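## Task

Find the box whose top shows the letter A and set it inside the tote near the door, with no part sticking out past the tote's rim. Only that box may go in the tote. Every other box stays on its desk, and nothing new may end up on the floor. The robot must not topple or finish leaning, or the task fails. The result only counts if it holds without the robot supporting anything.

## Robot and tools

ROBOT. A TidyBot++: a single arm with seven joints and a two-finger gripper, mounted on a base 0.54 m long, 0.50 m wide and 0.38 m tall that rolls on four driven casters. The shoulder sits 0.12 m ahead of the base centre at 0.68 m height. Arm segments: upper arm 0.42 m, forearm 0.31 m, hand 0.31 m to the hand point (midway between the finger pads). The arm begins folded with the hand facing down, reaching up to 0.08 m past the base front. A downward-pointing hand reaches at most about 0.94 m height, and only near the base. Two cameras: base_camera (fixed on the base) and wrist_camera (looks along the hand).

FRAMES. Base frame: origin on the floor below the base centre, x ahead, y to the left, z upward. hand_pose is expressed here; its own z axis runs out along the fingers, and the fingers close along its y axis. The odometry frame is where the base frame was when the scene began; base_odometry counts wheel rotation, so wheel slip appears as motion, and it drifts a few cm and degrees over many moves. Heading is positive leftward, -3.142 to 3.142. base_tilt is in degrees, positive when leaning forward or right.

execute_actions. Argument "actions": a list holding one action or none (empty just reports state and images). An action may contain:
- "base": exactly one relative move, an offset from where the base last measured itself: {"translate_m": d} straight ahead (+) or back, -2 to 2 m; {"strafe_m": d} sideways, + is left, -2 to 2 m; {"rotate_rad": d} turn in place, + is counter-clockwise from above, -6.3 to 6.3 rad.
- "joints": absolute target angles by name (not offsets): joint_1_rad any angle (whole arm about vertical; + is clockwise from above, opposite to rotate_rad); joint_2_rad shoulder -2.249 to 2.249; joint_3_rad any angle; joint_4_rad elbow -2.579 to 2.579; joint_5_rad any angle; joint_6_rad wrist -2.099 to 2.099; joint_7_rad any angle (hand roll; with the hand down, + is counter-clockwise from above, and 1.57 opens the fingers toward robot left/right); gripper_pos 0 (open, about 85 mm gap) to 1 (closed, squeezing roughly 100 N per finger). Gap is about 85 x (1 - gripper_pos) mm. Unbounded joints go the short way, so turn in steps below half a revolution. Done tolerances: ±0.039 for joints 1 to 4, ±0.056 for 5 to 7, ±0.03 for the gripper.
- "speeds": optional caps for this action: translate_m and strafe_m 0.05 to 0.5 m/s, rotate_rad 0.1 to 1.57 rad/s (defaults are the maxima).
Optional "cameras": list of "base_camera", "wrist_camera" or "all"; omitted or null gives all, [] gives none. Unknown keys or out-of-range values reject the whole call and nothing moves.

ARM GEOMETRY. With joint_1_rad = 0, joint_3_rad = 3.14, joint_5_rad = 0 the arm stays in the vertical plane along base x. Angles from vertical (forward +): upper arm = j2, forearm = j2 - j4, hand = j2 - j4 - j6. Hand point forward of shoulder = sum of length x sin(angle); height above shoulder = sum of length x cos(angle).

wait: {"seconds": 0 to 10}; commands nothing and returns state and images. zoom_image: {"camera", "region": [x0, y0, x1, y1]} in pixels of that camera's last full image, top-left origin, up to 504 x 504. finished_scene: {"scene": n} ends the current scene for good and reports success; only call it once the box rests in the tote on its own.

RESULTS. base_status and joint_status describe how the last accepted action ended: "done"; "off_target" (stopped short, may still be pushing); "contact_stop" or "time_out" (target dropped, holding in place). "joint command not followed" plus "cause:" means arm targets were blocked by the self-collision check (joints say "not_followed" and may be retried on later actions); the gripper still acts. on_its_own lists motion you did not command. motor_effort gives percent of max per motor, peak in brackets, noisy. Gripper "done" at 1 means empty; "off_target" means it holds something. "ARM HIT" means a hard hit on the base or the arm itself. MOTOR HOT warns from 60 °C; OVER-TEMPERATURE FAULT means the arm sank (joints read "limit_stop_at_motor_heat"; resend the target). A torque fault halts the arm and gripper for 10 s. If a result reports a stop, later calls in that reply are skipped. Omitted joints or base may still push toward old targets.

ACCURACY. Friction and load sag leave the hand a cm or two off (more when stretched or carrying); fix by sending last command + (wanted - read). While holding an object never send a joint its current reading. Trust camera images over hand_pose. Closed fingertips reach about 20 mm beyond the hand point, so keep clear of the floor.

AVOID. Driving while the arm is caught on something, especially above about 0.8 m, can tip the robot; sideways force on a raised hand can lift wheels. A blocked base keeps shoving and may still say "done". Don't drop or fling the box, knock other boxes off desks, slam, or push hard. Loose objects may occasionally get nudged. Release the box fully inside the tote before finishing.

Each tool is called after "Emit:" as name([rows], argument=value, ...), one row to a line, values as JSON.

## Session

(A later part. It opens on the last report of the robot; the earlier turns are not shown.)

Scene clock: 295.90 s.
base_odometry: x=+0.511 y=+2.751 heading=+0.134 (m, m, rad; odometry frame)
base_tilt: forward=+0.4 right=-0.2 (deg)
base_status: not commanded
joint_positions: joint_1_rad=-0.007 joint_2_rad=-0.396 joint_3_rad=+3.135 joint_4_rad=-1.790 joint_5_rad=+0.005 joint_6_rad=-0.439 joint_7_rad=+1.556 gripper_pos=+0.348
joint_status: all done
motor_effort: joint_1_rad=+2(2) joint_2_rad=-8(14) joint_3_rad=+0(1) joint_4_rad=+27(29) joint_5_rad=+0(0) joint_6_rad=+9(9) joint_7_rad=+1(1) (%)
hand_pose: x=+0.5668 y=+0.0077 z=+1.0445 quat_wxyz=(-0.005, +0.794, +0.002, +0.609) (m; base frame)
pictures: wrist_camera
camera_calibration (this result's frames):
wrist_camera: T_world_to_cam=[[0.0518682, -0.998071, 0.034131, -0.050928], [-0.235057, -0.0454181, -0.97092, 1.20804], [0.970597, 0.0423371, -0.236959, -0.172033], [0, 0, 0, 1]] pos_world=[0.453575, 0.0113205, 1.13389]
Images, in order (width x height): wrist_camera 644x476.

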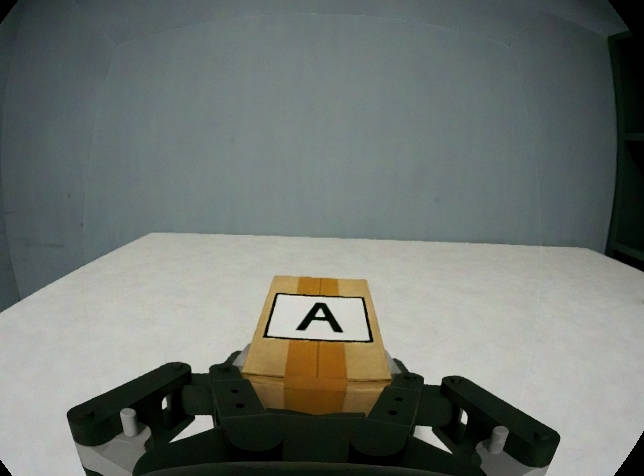

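Emit:
execute_actions([
  {"base":{"translate_m":-2.0},"joints":{"joint_1_rad":1.5,"joint_2_rad":-0.5}},
])

Emit:
execute_actions([
  {"base":{"strafe_m":-1.25},"joints":{"joint_6_rad":-1.0}},
])

Scene clock: 311.87 s.
base_odometry: x=-1.472 y=+2.486 heading=+0.134 (m, m, rad; odometry frame)
base_tilt: forward=+0.4 right=-0.2 (deg)
base_status: done
joint_positions: joint_1_rad=+1.488 joint_2_rad=-0.480 joint_3_rad=+3.133 joint_4_rad=-1.790 joint_5_rad=+0.005 joint_6_rad=-0.439 joint_7_rad=+1.556 gripper_pos=+0.348
joint_status: all done
motor_effort: joint_1_rad=+2(2) joint_2_rad=-5(11) joint_3_rad=+0(3) joint_4_rad=+27(28) joint_5_rad=+0(1) joint_6_rad=+10(9) joint_7_rad=+0(1) (%)
hand_pose: x=+0.1587 y=-0.4138 z=+1.0807 quat_wxyz=(+0.432, +0.564, -0.520, +0.474) (m; base frame)
pictures: base_camera, wrist_camera
camera_calibration (this result's frames):
wrist_camera: T_world_to_cam=[[-0.991368, -0.125325, 0.0385149, 0.0702358], [-0.0571579, 0.148747, -0.987222, 1.19789], [0.117995, -0.980902, -0.154626, -0.126581], [0, 0, 0, 1]] pos_world=[0.153034, -0.293544, 1.16031]
Images, in order (width x height): base_camera 644x364, wrist_camera 644x476.

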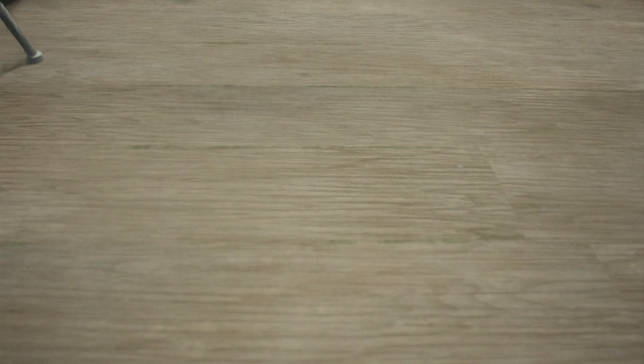

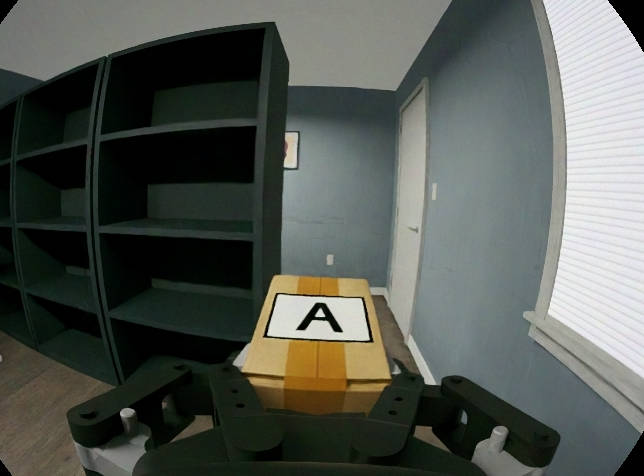

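Scene clock: 315.73 s.
base_odometry: x=-1.306 y=+1.246 heading=+0.133 (m, m, rad; odometry frame)
base_tilt: forward=+0.4 right=-0.2 (deg)
base_status: done
joint_positions: joint_1_rad=+1.489 joint_2_rad=-0.494 joint_3_rad=+3.133 joint_4_rad=-1.793 joint_5_rad=+0.005 joint_6_rad=-0.986 joint_7_rad=+1.556 gripper_pos=+0.348
joint_status: all done
motor_effort: joint_1_rad=+2(2) joint_2_rad=-3(6) joint_3_rad=+0(1) joint_4_rad=+25(28) joint_5_rad=+1(1) joint_6_rad=+7(10) joint_7_rad=+1(1) (%)
hand_pose: x=+0.1505 y=-0.3370 z=+0.9326 quat_wxyz=(+0.281, +0.668, -0.618, +0.306) (m; base frame)
pictures: base_camera, wrist_camera
camera_calibration (this result's frames):
wrist_camera: T_world_to_cam=[[-0.990705, -0.13514, 0.0155284, 0.0954801], [-0.0980372, 0.630203, -0.770216, 1.00579], [0.0943012, -0.764579, -0.637594, 0.453708], [0, 0, 0, 1]] pos_world=[0.150413, -0.274054, 1.06248]
Images, in order (width x height): base_camera 644x364, wrist_camera 644x476.

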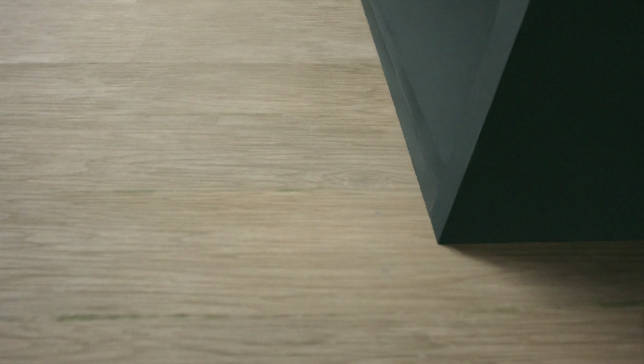

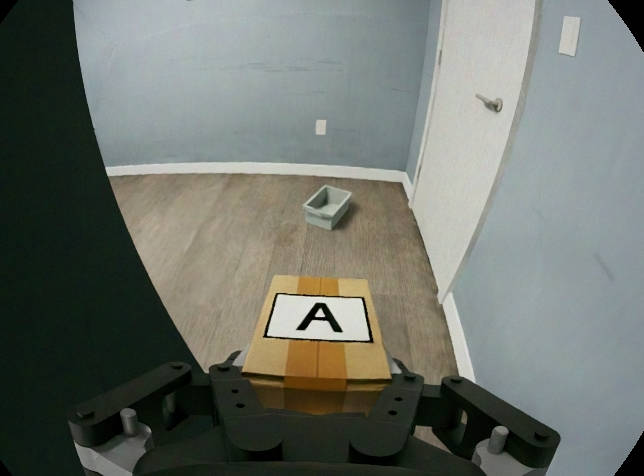

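Emit:
execute_actions([
  {"base":{"strafe_m":-1.2},"joints":{"joint_2_rad":-0.2,"joint_6_rad":-1.2}},
], cameras=["wrist_camera"])

Scene clock: 329.03 s.
base_odometry: x=-1.148 y=+0.057 heading=+0.132 (m, m, rad; odometry frame)
base_tilt: forward=+0.4 right=-0.2 (deg)
base_status: done
joint_positions: joint_1_rad=+1.489 joint_2_rad=-0.200 joint_3_rad=+3.133 joint_4_rad=-1.793 joint_5_rad=+0.005 joint_6_rad=-1.157 joint_7_rad=+1.556 gripper_pos=+0.348
joint_status: all done
motor_effort: joint_1_rad=+1(1) joint_2_rad=-11(15) joint_3_rad=+0(1) joint_4_rad=+23(25) joint_5_rad=+0(1) joint_6_rad=+3(7) joint_7_rad=+1(1) (%)
hand_pose: x=+0.1508 y=-0.3479 z=+0.7993 quat_wxyz=(+0.132, +0.720, -0.666, +0.142) (m; base frame)
pictures: wrist_camera
camera_calibration (this result's frames):
wrist_camera: T_world_to_cam=[[-0.990745, -0.135469, -0.00851751, 0.115518], [-0.120591, 0.907266, -0.402897, 0.716213], [0.0623078, -0.398141, -0.915206, 0.714516], [0, 0, 0, 1]] pos_world=[0.156298, -0.349668, 0.943474]
Images, in order (width x height): wrist_camera 644x476.

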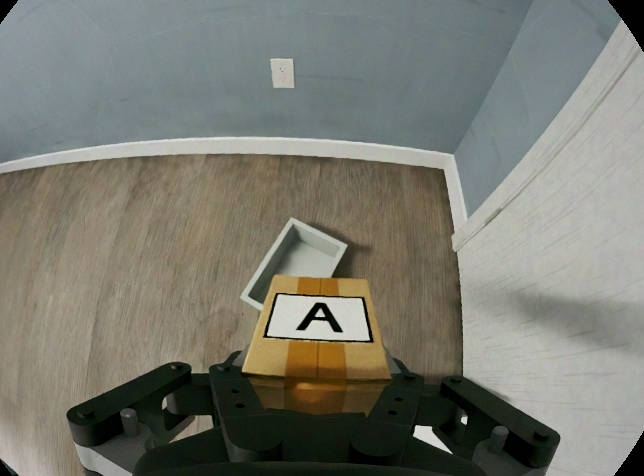

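Emit:
execute_actions([
  {"base":{"strafe_m":-0.15},"joints":{"joint_1_rad":1.29,"joint_2_rad":1.30,"joint_4_rad":-1.175,"joint_6_rad":-0.97}},
])

Scene clock: 352.60 s.
base_odometry: x=-1.129 y=-0.092 heading=+0.132 (m, m, rad; odometry frame)
base_tilt: forward=+0.4 right=-0.2 (deg)
base_status: done
joint_positions: joint_1_rad=+1.305 joint_2_rad=+1.300 joint_3_rad=+3.133 joint_4_rad=-1.190 joint_5_rad=+0.005 joint_6_rad=-1.016 joint_7_rad=+1.556 gripper_pos=+0.348
joint_status: all done
motor_effort: joint_1_rad=+2(1) joint_2_rad=-42(43) joint_3_rad=-1(1) joint_4_rad=+10(24) joint_5_rad=+0(1) joint_6_rad=-4(3) joint_7_rad=+1(1) (%)
hand_pose: x=+0.2513 y=-0.4672 z=+0.2539 quat_wxyz=(-0.110, +0.779, -0.600, -0.143) (m; base frame)
pictures: base_camera, wrist_camera
camera_calibration (this result's frames):
wrist_camera: T_world_to_cam=[[-0.955767, -0.290305, -0.0472422, 0.122973], [-0.289123, 0.897828, 0.332132, 0.468155], [-0.0540043, 0.3311, -0.942049, 0.538372], [0, 0, 0, 1]] pos_world=[0.281962, -0.562879, 0.357493]
Images, in order (width x height): base_camera 644x364, wrist_camera 644x476.

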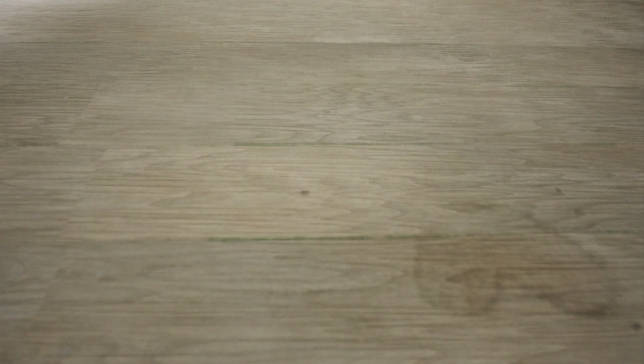

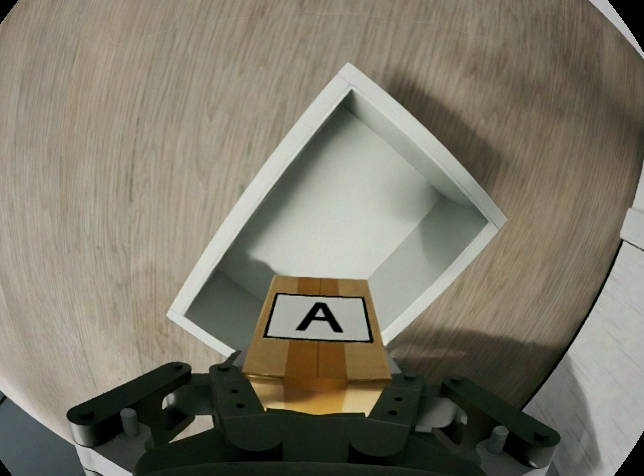

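Emit:
execute_actions([
  {"joints":{"joint_2_rad":1.69,"joint_4_rad":-0.82,"joint_6_rad":-0.92}},
], cameras=["wrist_camera"])

Scene clock: 364.87 s.
base_odometry: x=-1.129 y=-0.092 heading=+0.132 (m, m, rad; odometry frame)
base_tilt: forward=+0.4 right=-0.2 (deg)
base_status: not commanded
joint_positions: joint_1_rad=+1.305 joint_2_rad=+1.697 joint_3_rad=+3.133 joint_4_rad=-0.832 joint_5_rad=+0.005 joint_6_rad=-0.966 joint_7_rad=+1.556 gripper_pos=+0.348
joint_status: all done
motor_effort: joint_1_rad=+2(2) joint_2_rad=-42(46) joint_3_rad=-1(1) joint_4_rad=+10(12) joint_5_rad=+0(0) joint_6_rad=-5(6) joint_7_rad=+0(0) (%)
hand_pose: x=+0.2525 y=-0.4718 z=+0.0798 quat_wxyz=(-0.108, +0.779, -0.602, -0.139) (m; base frame)
pictures: wrist_camera
camera_calibration (this result's frames):
wrist_camera: T_world_to_cam=[[-0.956592, -0.287545, -0.0474221, 0.116119], [-0.287085, 0.901786, 0.323053, 0.532509], [-0.0501276, 0.322645, -0.945192, 0.371225], [0, 0, 0, 1]] pos_world=[0.282563, -0.566593, 0.184357]
Images, in order (width x height): wrist_camera 644x476.

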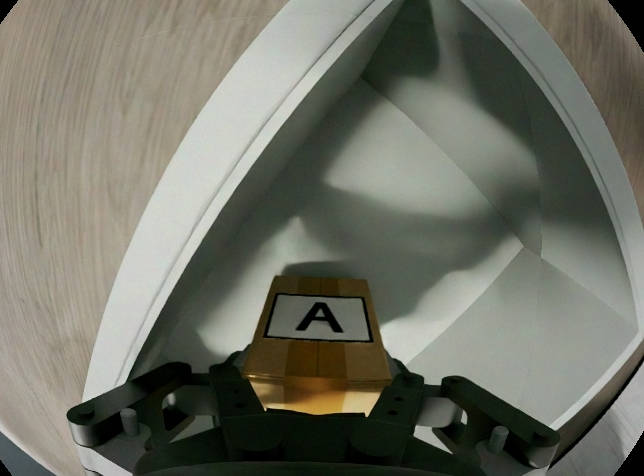

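Emit:
execute_actions([
  {"joints":{"joint_2_rad":1.72}},
], cameras=["wrist_camera"])

Emit:
execute_actions([
  {"joints":{"gripper_pos":0.15}},
], cameras=["wrist_camera"])

Emit:
execute_actions([
  {"joints":{"joint_2_rad":1.25,"joint_4_rad":-1.19,"joint_6_rad":-1.02}},
], cameras=["wrist_camera"])

Scene clock: 374.03 s.
base_odometry: x=-1.129 y=-0.092 heading=+0.132 (m, m, rad; odometry frame)
base_tilt: forward=+0.4 right=-0.2 (deg)
base_status: not commanded
joint_positions: joint_1_rad=+1.305 joint_2_rad=+1.710 joint_3_rad=+3.133 joint_4_rad=-0.830 joint_5_rad=+0.005 joint_6_rad=-0.966 joint_7_rad=+1.556 gripper_pos=+0.348
joint_status: all done
motor_effort: joint_1_rad=+1(2) joint_2_rad=-38(43) joint_3_rad=-1(1) joint_4_rad=+10(11) joint_5_rad=+0(1) joint_6_rad=-1(4) joint_7_rad=+1(1) (%)
hand_pose: x=+0.2508 y=-0.4655 z=+0.0735 quat_wxyz=(-0.111, +0.778, -0.601, -0.143) (m; base frame)
pictures: wrist_camera
camera_calibration (this result's frames):
wrist_camera: T_world_to_cam=[[-0.956722, -0.287069, -0.0476883, 0.116275], [-0.286185, 0.898466, 0.332951, 0.525841], [-0.0527335, 0.332189, -0.941738, 0.368003], [0, 0, 0, 1]] pos_world=[0.281137, -0.561318, 0.177028]
Images, in order (width x height): wrist_camera 644x476.

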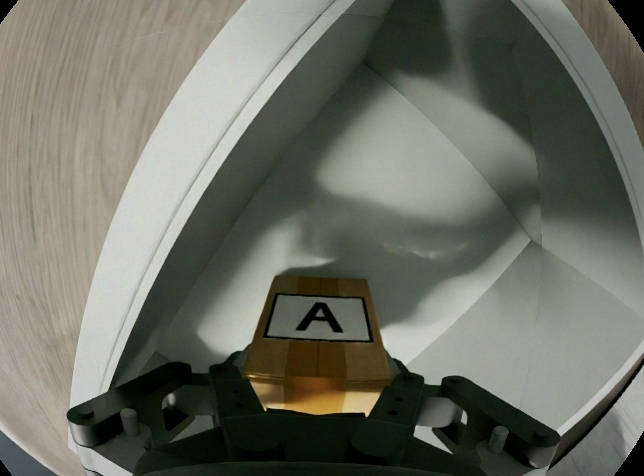

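Scene clock: 375.07 s.
base_odometry: x=-1.129 y=-0.092 heading=+0.132 (m, m, rad; odometry frame)
base_tilt: forward=+0.4 right=-0.2 (deg)
base_status: not commanded
joint_positions: joint_1_rad=+1.305 joint_2_rad=+1.710 joint_3_rad=+3.133 joint_4_rad=-0.829 joint_5_rad=+0.005 joint_6_rad=-0.966 joint_7_rad=+1.556 gripper_pos=+0.150
joint_status: all done
motor_effort: joint_1_rad=+2(1) joint_2_rad=-41(42) joint_3_rad=-1(1) joint_4_rad=+10(11) joint_5_rad=+0(1) joint_6_rad=-4(4) joint_7_rad=+0(0) (%)
hand_pose: x=+0.2509 y=-0.4657 z=+0.0735 quat_wxyz=(-0.111, +0.778, -0.601, -0.143) (m; base frame)
pictures: wrist_camera
camera_calibration (this result's frames):
wrist_camera: T_world_to_cam=[[-0.956716, -0.28709, -0.0476734, 0.116255], [-0.28623, 0.89865, 0.332417, 0.526249], [-0.0525921, 0.331674, -0.941927, 0.367853], [0, 0, 0, 1]] pos_world=[0.281198, -0.561545, 0.177098]
Images, in order (width x height): wrist_camera 644x476.

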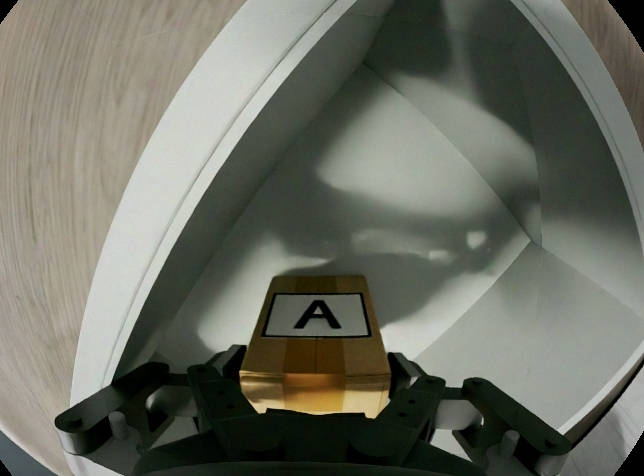

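Scene clock: 376.83 s.
base_odometry: x=-1.129 y=-0.092 heading=+0.132 (m, m, rad; odometry frame)
base_tilt: forward=+0.4 right=-0.2 (deg)
base_status: not commanded
joint_positions: joint_1_rad=+1.305 joint_2_rad=+1.251 joint_3_rad=+3.133 joint_4_rad=-1.178 joint_5_rad=+0.005 joint_6_rad=-0.972 joint_7_rad=+1.556 gripper_pos=+0.150
joint_status: all done
motor_effort: joint_1_rad=+2(2) joint_2_rad=-42(45) joint_3_rad=-1(1) joint_4_rad=+12(13) joint_5_rad=+0(0) joint_6_rad=-3(5) joint_7_rad=+1(1) (%)
hand_pose: x=+0.2618 y=-0.5053 z=+0.2753 quat_wxyz=(-0.080, +0.786, -0.605, -0.102) (m; base frame)
pictures: wrist_camera
camera_calibration (this result's frames):
wrist_camera: T_world_to_cam=[[-0.954591, -0.294603, -0.044328, 0.119692], [-0.296647, 0.926199, 0.232714, 0.54192], [-0.0275017, 0.235297, -0.971534, 0.524498], [0, 0, 0, 1]] pos_world=[0.28944, -0.590077, 0.388761]
Images, in order (width x height): wrist_camera 644x476.

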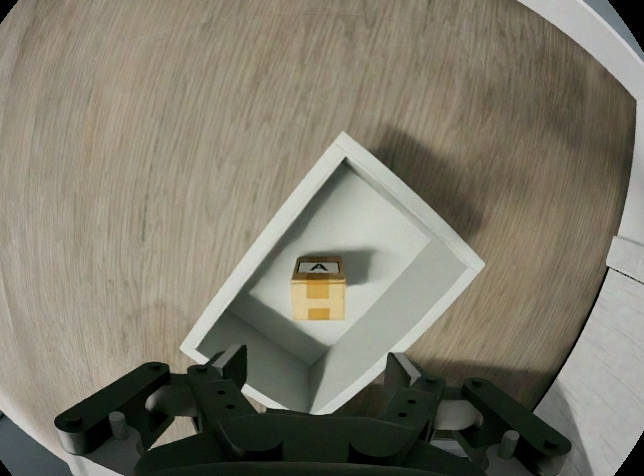

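Emit:
finished_scene(scene=1)

The scene is finished: the task was done.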